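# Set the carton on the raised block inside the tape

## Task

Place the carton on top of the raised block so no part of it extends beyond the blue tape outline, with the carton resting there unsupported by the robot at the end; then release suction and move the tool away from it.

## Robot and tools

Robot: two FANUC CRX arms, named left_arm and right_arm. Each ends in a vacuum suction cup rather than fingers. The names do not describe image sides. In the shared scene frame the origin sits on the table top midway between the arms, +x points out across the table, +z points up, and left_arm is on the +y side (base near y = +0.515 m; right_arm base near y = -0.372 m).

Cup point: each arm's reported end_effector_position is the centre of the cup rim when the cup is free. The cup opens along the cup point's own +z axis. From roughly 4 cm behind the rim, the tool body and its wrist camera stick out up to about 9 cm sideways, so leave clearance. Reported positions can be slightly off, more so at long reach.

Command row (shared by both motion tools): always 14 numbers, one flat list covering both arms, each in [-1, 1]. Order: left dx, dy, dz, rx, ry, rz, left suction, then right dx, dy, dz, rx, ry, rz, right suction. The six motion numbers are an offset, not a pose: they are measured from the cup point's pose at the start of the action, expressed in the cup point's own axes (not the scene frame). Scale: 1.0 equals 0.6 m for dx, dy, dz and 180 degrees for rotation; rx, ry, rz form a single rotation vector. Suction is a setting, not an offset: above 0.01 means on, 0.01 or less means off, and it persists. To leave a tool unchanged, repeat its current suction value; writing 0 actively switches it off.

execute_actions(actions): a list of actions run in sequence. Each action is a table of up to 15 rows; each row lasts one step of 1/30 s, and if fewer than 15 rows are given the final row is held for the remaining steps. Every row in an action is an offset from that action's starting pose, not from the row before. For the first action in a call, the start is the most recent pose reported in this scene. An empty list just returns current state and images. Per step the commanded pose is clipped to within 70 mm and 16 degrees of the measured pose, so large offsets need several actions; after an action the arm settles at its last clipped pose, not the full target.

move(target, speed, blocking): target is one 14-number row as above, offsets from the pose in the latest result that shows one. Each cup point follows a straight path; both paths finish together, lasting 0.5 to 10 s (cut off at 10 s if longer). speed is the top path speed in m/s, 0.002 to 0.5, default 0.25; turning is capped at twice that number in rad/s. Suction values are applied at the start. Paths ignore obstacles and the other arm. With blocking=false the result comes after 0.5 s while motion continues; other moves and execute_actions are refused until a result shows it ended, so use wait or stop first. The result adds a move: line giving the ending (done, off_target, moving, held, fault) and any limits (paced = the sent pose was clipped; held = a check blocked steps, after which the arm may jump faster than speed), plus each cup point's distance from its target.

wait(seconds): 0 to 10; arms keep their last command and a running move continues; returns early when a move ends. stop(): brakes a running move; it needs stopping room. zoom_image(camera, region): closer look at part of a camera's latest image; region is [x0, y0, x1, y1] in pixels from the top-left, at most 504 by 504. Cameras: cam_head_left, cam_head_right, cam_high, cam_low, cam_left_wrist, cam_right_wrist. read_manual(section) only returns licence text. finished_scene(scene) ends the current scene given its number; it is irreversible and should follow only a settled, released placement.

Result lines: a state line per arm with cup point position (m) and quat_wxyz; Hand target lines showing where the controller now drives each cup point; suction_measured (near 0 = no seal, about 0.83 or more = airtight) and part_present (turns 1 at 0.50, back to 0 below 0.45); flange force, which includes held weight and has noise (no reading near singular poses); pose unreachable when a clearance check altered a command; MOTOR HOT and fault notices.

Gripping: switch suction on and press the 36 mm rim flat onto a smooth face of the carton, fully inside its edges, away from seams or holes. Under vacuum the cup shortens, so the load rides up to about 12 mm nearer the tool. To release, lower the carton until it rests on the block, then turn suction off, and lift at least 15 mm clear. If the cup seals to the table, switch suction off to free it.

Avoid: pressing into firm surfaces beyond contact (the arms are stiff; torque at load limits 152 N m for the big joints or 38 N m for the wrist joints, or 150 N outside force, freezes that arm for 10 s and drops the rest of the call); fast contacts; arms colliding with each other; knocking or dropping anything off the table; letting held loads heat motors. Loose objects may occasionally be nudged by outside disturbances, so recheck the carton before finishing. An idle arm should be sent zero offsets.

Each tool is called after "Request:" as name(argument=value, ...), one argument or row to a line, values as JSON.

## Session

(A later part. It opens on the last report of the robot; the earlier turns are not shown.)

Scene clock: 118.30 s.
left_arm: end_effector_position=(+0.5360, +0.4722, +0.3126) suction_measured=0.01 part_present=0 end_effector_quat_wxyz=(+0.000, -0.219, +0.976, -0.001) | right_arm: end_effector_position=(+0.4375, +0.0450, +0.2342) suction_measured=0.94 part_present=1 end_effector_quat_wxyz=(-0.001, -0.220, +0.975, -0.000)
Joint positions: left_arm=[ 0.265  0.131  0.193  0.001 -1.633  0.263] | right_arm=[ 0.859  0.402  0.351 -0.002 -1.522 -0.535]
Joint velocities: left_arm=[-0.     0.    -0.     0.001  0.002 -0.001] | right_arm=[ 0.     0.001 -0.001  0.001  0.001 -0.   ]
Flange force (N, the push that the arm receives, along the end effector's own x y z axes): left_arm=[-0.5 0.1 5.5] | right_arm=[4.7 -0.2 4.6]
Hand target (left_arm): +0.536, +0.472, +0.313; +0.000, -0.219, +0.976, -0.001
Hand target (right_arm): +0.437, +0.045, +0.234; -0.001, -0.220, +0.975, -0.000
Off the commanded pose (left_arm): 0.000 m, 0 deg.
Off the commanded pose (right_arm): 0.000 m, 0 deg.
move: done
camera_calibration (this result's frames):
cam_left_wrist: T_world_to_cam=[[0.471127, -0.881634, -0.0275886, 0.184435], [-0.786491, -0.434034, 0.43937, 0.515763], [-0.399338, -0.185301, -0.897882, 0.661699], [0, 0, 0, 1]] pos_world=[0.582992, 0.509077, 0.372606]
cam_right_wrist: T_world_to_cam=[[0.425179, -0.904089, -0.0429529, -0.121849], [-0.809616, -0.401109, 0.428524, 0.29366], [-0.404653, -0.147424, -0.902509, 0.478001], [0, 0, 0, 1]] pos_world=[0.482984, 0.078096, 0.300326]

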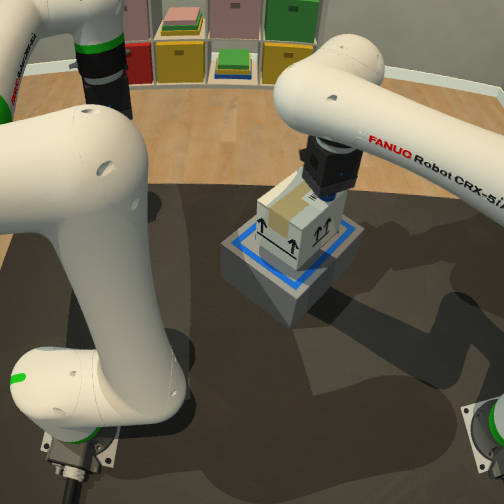

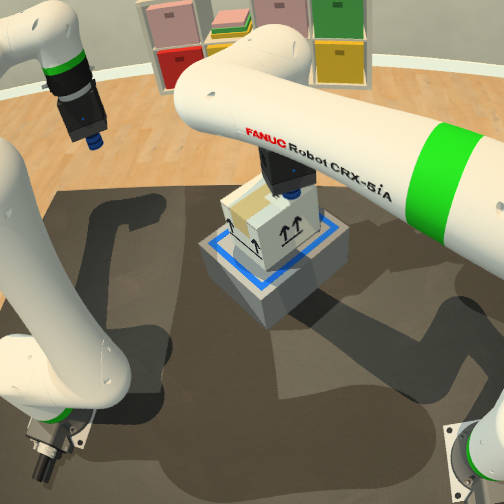

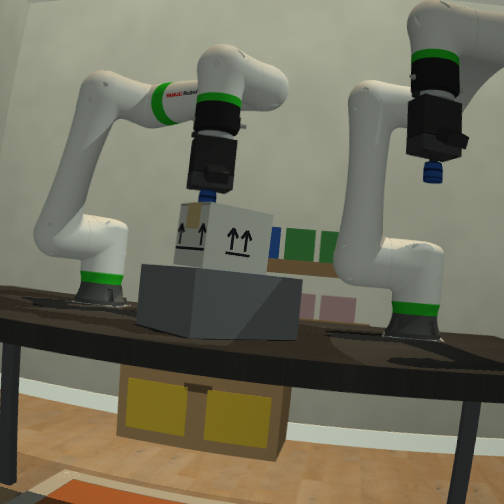

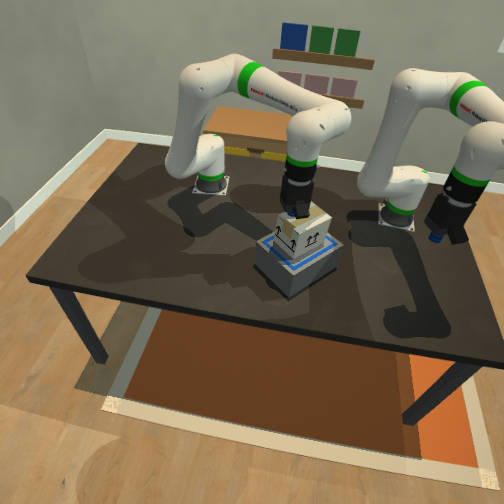

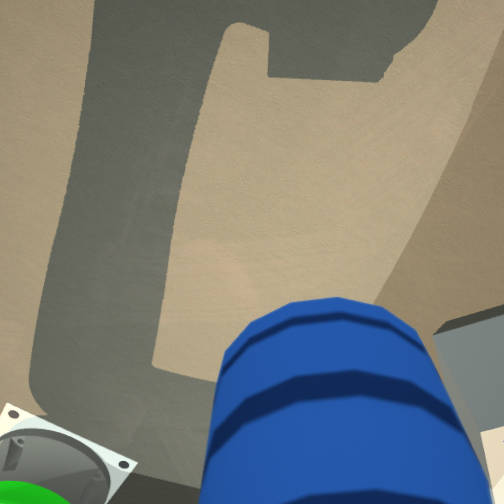

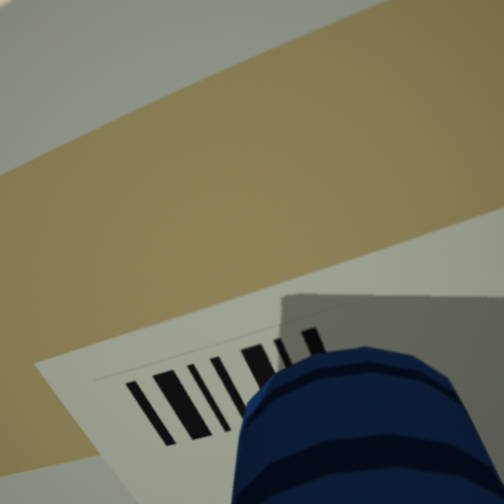

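Request:
move(
  target=[0,0,0,0,0,0,0,0,0,0.004,0,0,0,1],
  speed=0.01,
)

Request:
execute_actions(
  actions=[
    [[0,0,0,0,0,0,0,0,0,0,0,0,0,0]],
    [[0,0,0,0,0,0,0,0,0,0,0,0,0,0]],
  ],
)

Request:
move(
  target=[0,0,0,0,0,0,0,0,0,-0.1,0,0,0,0],
  speed=0.12,
)

Request:
move(
  target=[0,0,0,0,0,0,0,-0.15,-0.5,-0.05,0,0,0,0],
  speed=0.4,
)

Request:
zoom_image(
  camera="cam_low",
  region=[230, 160, 370, 310],
)

Request:
zoom_image(
  camera="cam_head_left",
  region=[190, 130, 400, 340],
)

Scene clock: 131.87 s.
left_arm: end_effector_position=(+0.5360, +0.4722, +0.3126) suction_measured=0.01 part_present=0 end_effector_quat_wxyz=(+0.000, -0.219, +0.976, -0.001) | right_arm: end_effector_position=(+0.4375, +0.0451, +0.2317) suction_measured=0.94 part_present=1 end_effector_quat_wxyz=(-0.001, -0.220, +0.975, -0.000)
Joint positions: left_arm=[ 0.265  0.131  0.193  0.001 -1.633  0.263] | right_arm=[ 0.859  0.402  0.346 -0.002 -1.516 -0.535]
Joint velocities: left_arm=[-0.    -0.     0.    -0.001 -0.     0.001] | right_arm=[ 0.    -0.     0.    -0.001  0.001  0.   ]
Flange force (N, the push that the arm receives, along the end effector's own x y z axes): left_arm=[-0.2 1.6 5.8] | right_arm=[10.2 -3.7 4.4]
Hand target (left_arm): +0.536, +0.472, +0.313; +0.000, -0.219, +0.976, -0.001
Hand target (right_arm): +0.437, +0.045, +0.232; -0.001, -0.220, +0.975, -0.000
Off the commanded pose (left_arm): 0.000 m, 0 deg.
Off the commanded pose (right_arm): 0.000 m, 0 deg.
move: done
camera_calibration (this result's frames):
cam_left_wrist: T_world_to_cam=[[0.471127, -0.881634, -0.0275885, 0.184435], [-0.786491, -0.434034, 0.43937, 0.515763], [-0.399338, -0.185301, -0.897883, 0.661699], [0, 0, 0, 1]] pos_world=[0.582992, 0.509077, 0.372606]
cam_right_wrist: T_world_to_cam=[[0.425191, -0.904079, -0.0430614, -0.121892], [-0.809538, -0.401145, 0.428638, 0.294627], [-0.404796, -0.147393, -0.902449, 0.475831], [0, 0, 0, 1]] pos_world=[0.482955, 0.0781223, 0.297876]

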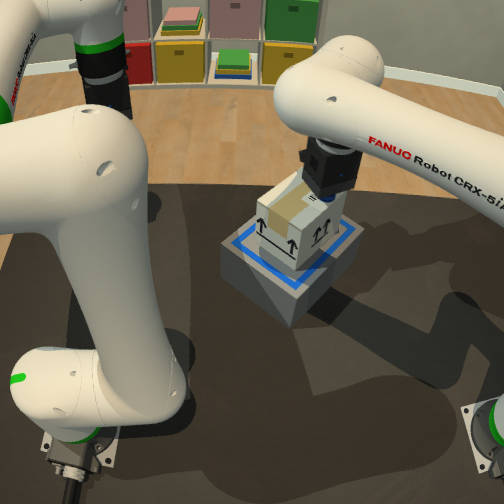

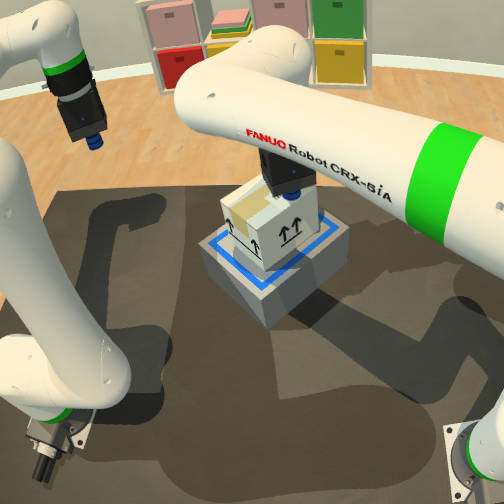

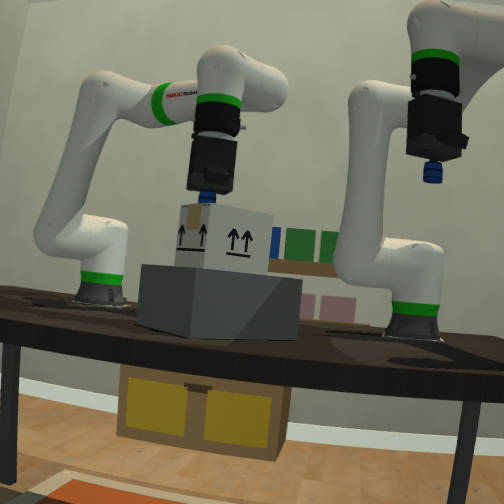

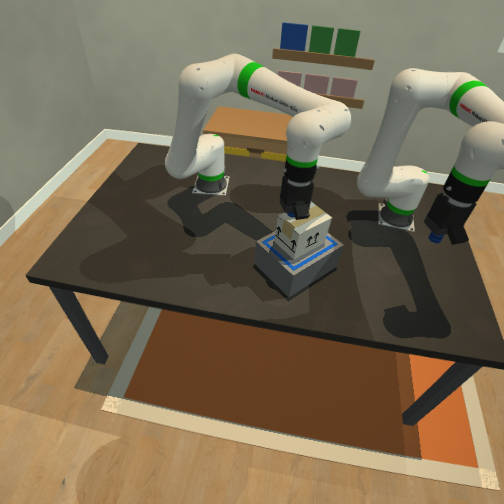

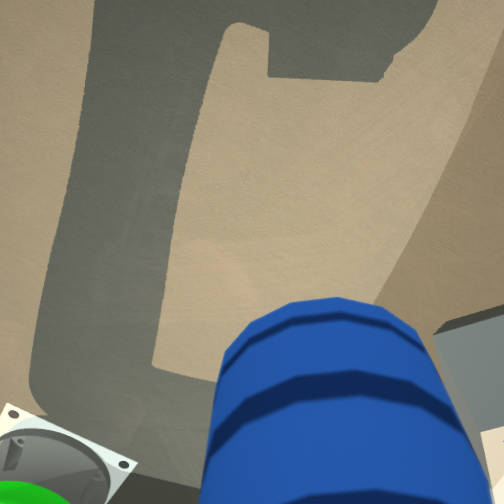

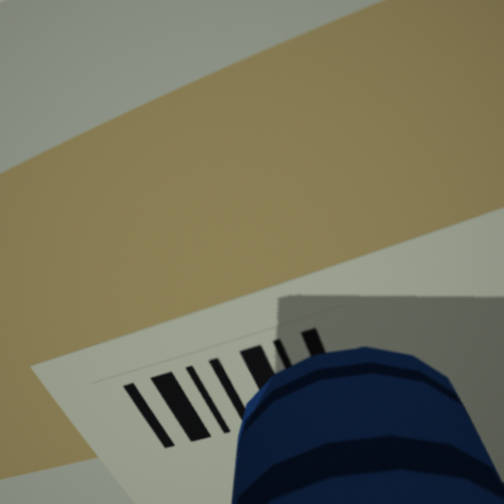

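Scene clock: 132.87 s.
left_arm: end_effector_position=(+0.5360, +0.4722, +0.3126) suction_measured=0.01 part_present=0 end_effector_quat_wxyz=(+0.000, -0.219, +0.976, -0.001) | right_arm: end_effector_position=(+0.4375, +0.0451, +0.2317) suction_measured=0.00 part_present=0 end_effector_quat_wxyz=(-0.001, -0.220, +0.975, -0.000)
Joint positions: left_arm=[ 0.265  0.131  0.193  0.001 -1.633  0.263] | right_arm=[ 0.859  0.402  0.346 -0.002 -1.516 -0.535]
Joint velocities: left_arm=[ 0.     0.    -0.    -0.001 -0.001 -0.   ] | right_arm=[-0.     0.001  0.    -0.     0.     0.001]
Flange force (N, the push that the arm receives, along the end effector's own x y z axes): left_arm=[-0.4 0.5 5.8] | right_arm=[14.2 -5.1 -8.7]
Flange force at the end of the 1st action (N, along the end effector's axes at the end of the call): left_arm=[-1.1 1.3 6.0] | right_arm=[12.8 -5.2 -9.2]
Hand target (left_arm): +0.536, +0.472, +0.313; +0.000, -0.219, +0.976, -0.001
Hand target (right_arm): +0.437, +0.045, +0.232; -0.001, -0.220, +0.975, -0.000
Off the commanded pose (left_arm): 0.000 m, 0 deg.
Off the commanded pose (right_arm): 0.000 m, 0 deg.
camera_calibration (this result's frames):
cam_left_wrist: T_world_to_cam=[[0.471128, -0.881634, -0.0275886, 0.184435], [-0.786491, -0.434034, 0.43937, 0.515763], [-0.399338, -0.185301, -0.897883, 0.661699], [0, 0, 0, 1]] pos_world=[0.582992, 0.509077, 0.372606]
cam_right_wrist: T_world_to_cam=[[0.425191, -0.904078, -0.0430662, -0.12189], [-0.80954, -0.401148, 0.428631, 0.294633], [-0.404792, -0.147387, -0.902453, 0.475828], [0, 0, 0, 1]] pos_world=[0.482956, 0.078124, 0.297874]

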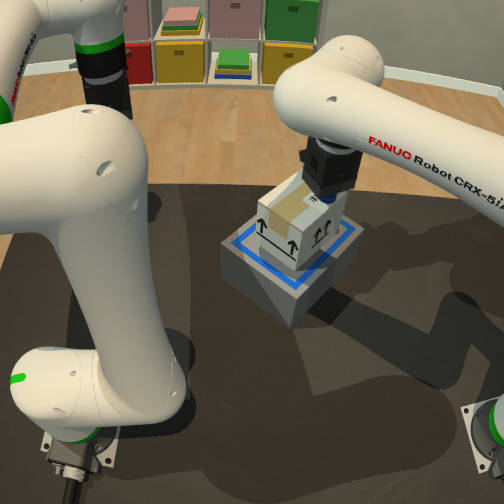

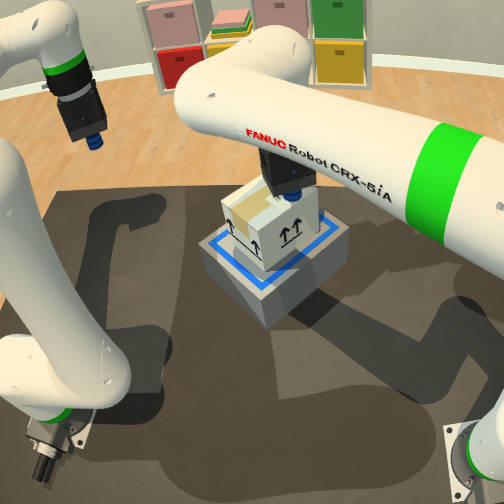

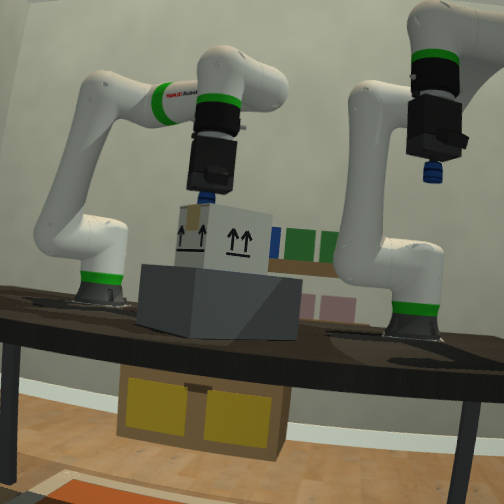

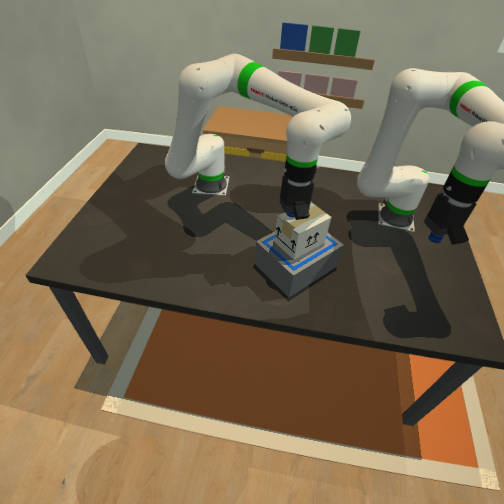

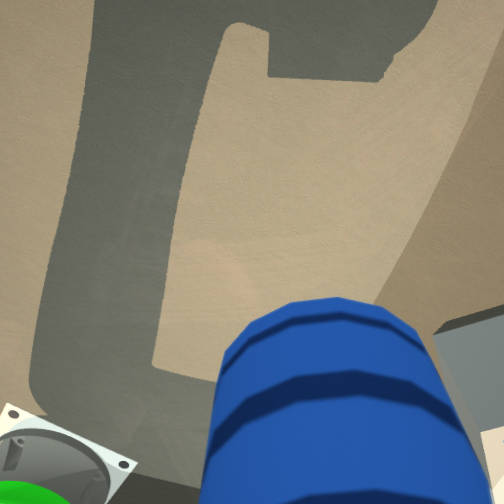

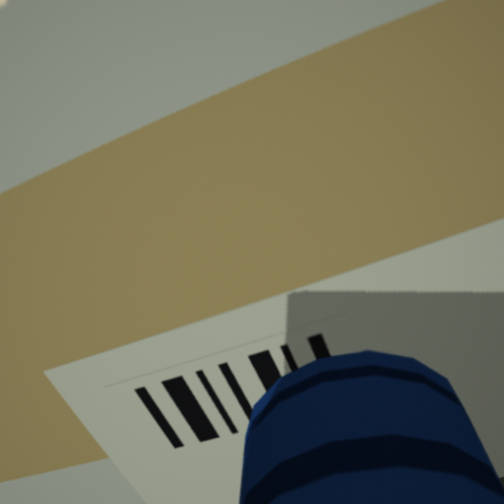

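Scene clock: 133.73 s.
left_arm: end_effector_position=(+0.5360, +0.4722, +0.3126) suction_measured=0.01 part_present=0 end_effector_quat_wxyz=(+0.000, -0.219, +0.976, -0.001) | right_arm: end_effector_position=(+0.4374, +0.0451, +0.2917) suction_measured=0.00 part_present=0 end_effector_quat_wxyz=(-0.001, -0.221, +0.975, -0.000)
Joint positions: left_arm=[ 0.265  0.131  0.193  0.001 -1.633  0.263] | right_arm=[ 0.859  0.404  0.488 -0.002 -1.657 -0.535]
Joint velocities: left_arm=[-0.     0.    -0.     0.001 -0.    -0.   ] | right_arm=[ 0.    -0.001  0.001 -0.    -0.001 -0.001]
Flange force (N, the push that the arm receives, along the end effector's own x y z axes): left_arm=[-0.2 1.7 6.5] | right_arm=[4.2 0.0 1.6]
Hand target (left_arm): +0.536, +0.472, +0.313; +0.000, -0.219, +0.976, -0.001
Hand target (right_arm): +0.437, +0.045, +0.292; -0.001, -0.221, +0.975, -0.000
Off the commanded pose (left_arm): 0.000 m, 0 deg.
Off the commanded pose (right_arm): 0.000 m, 0 deg.
move: done
camera_calibration (this result's frames):
cam_left_wrist: T_world_to_cam=[[0.471127, -0.881634, -0.0275886, 0.184435], [-0.786491, -0.434034, 0.43937, 0.515763], [-0.399338, -0.185301, -0.897883, 0.661699], [0, 0, 0, 1]] pos_world=[0.582992, 0.509077, 0.372606]
cam_right_wrist: T_world_to_cam=[[0.425625, -0.903884, -0.0428509, -0.119507], [-0.809437, -0.401467, 0.428527, 0.268898], [-0.404542, -0.147707, -0.902512, 0.529893], [0, 0, 0, 1]] pos_world=[0.482885, 0.0782019, 0.357884]

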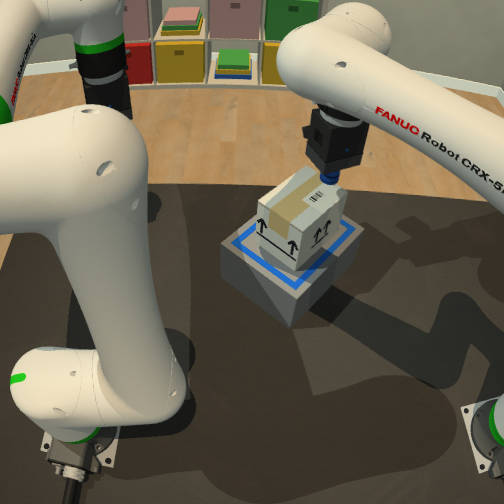

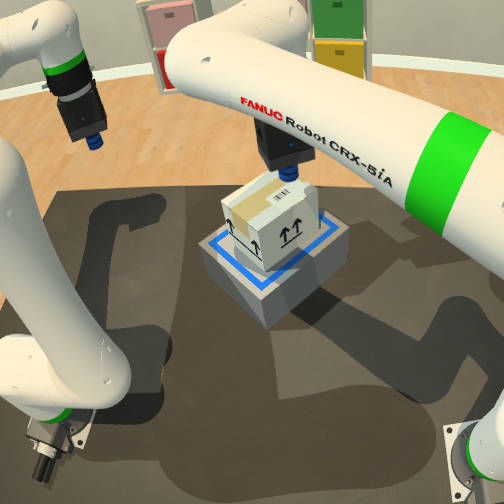

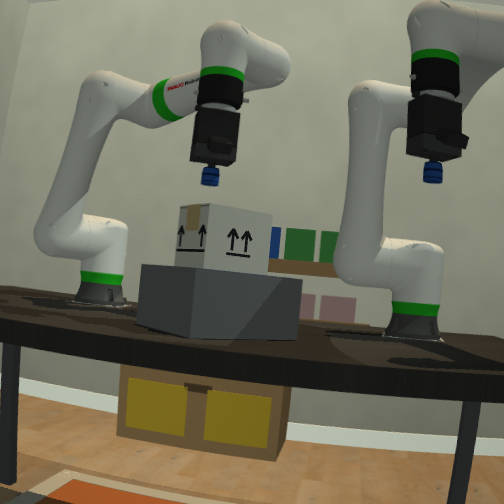

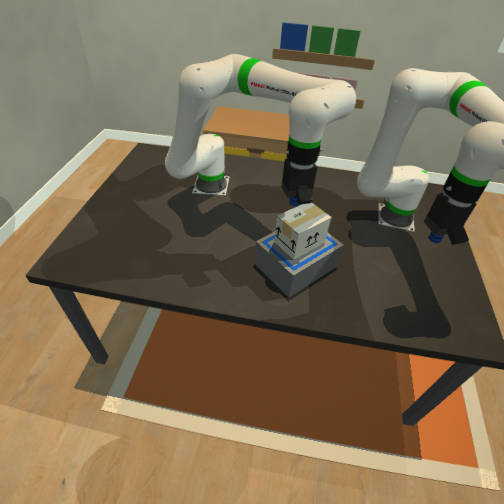

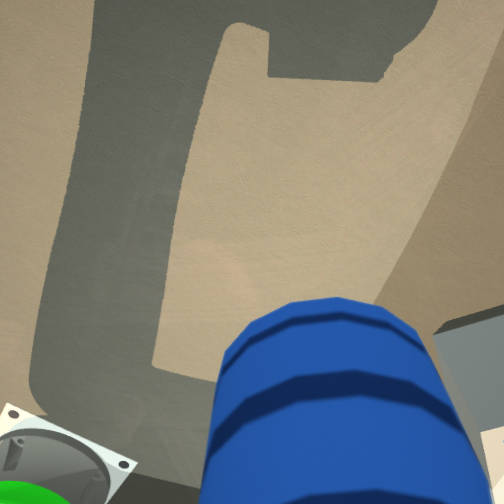

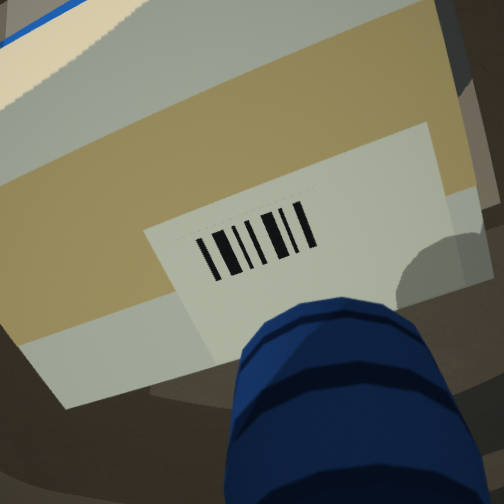

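Scene clock: 135.10 s.
left_arm: end_effector_position=(+0.5360, +0.4722, +0.3126) suction_measured=0.01 part_present=0 end_effector_quat_wxyz=(+0.000, -0.219, +0.976, -0.001) | right_arm: end_effector_position=(+0.6482, -0.1866, +0.3220) suction_measured=0.00 part_present=0 end_effector_quat_wxyz=(-0.001, -0.221, +0.975, +0.001)
Joint positions: left_arm=[ 0.265  0.131  0.193  0.001 -1.633  0.263] | right_arm=[ 0.352  0.644  0.916 -0.002 -1.844 -0.028]
Joint velocities: left_arm=[-0.001  0.001 -0.    -0.001 -0.001  0.   ] | right_arm=[-0.001  0.003  0.005 -0.001 -0.004  0.001]
Flange force (N, the push that the arm receives, along the end effector's own x y z axes): left_arm=[-1.0 0.0 4.9] | right_arm=no reading
Hand target (left_arm): +0.536, +0.472, +0.313; +0.000, -0.219, +0.976, -0.001
Hand target (right_arm): +0.648, -0.187, +0.322; -0.001, -0.221, +0.975, +0.001
Off the commanded pose (left_arm): 0.000 m, 0 deg.
Off the commanded pose (right_arm): 0.001 m, 0 deg.
move: done
camera_calibration (this result's frames):
cam_left_wrist: T_world_to_cam=[[0.471128, -0.881634, -0.0275886, 0.184435], [-0.786491, -0.434034, 0.43937, 0.515763], [-0.399338, -0.185301, -0.897883, 0.661699], [0, 0, 0, 1]] pos_world=[0.582992, 0.509077, 0.372606]
cam_right_wrist: T_world_to_cam=[[0.426188, -0.903553, -0.0442277, -0.417205], [-0.809443, -0.402717, 0.427342, 0.333629], [-0.403937, -0.146328, -0.903008, 0.608275], [0, 0, 0, 1]] pos_world=[0.693567, -0.1536, 0.388251]

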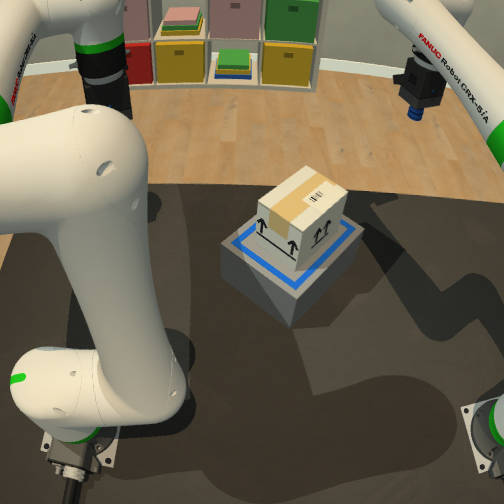

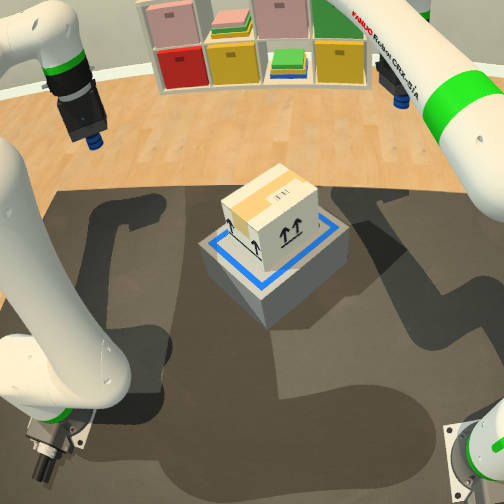

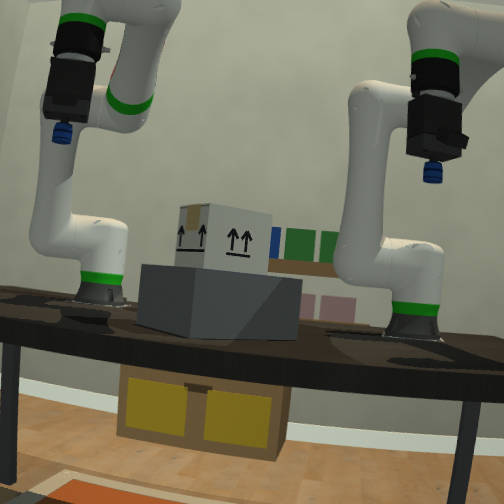

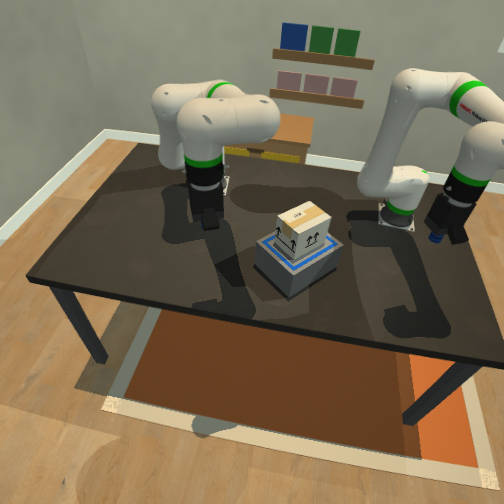

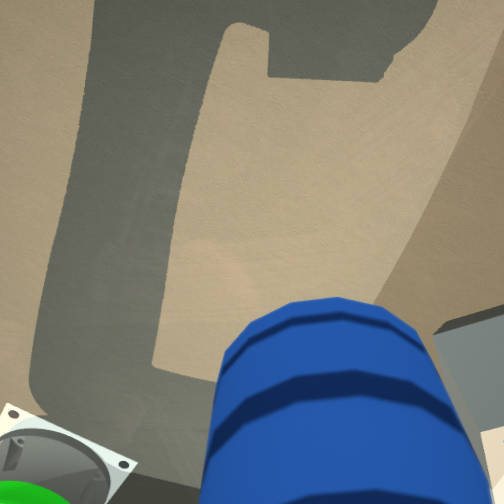

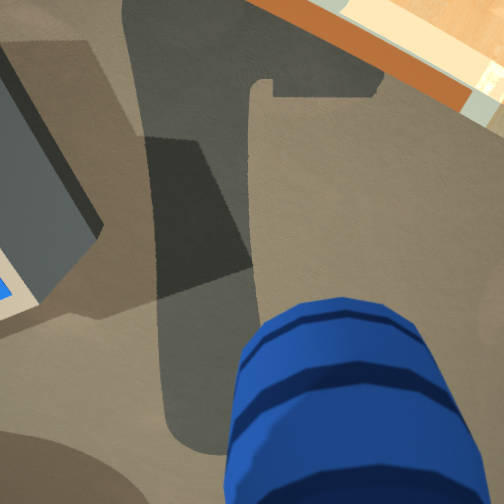

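Region (230, 160, 370, 310) of cam_low's 504x504 image, scaled by 3.360, with more detail than that image has; it fills the left 470 columns of this view, and the rest is white.

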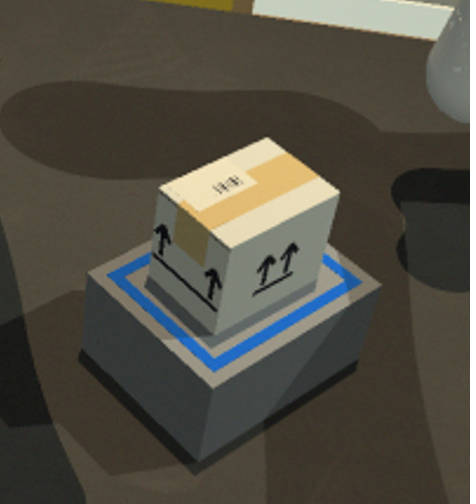

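Region (190, 130, 400, 340) of cam_head_left's 504x504 image, scaled by 2.400, with more detail than that image has.

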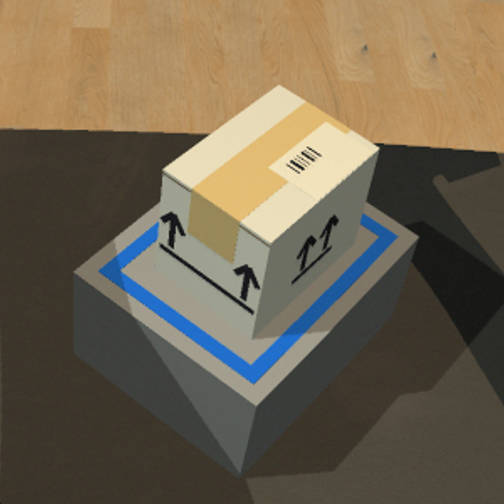

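Request:
finished_scene(
  scene=2,
)

The scene is finished: the task was done.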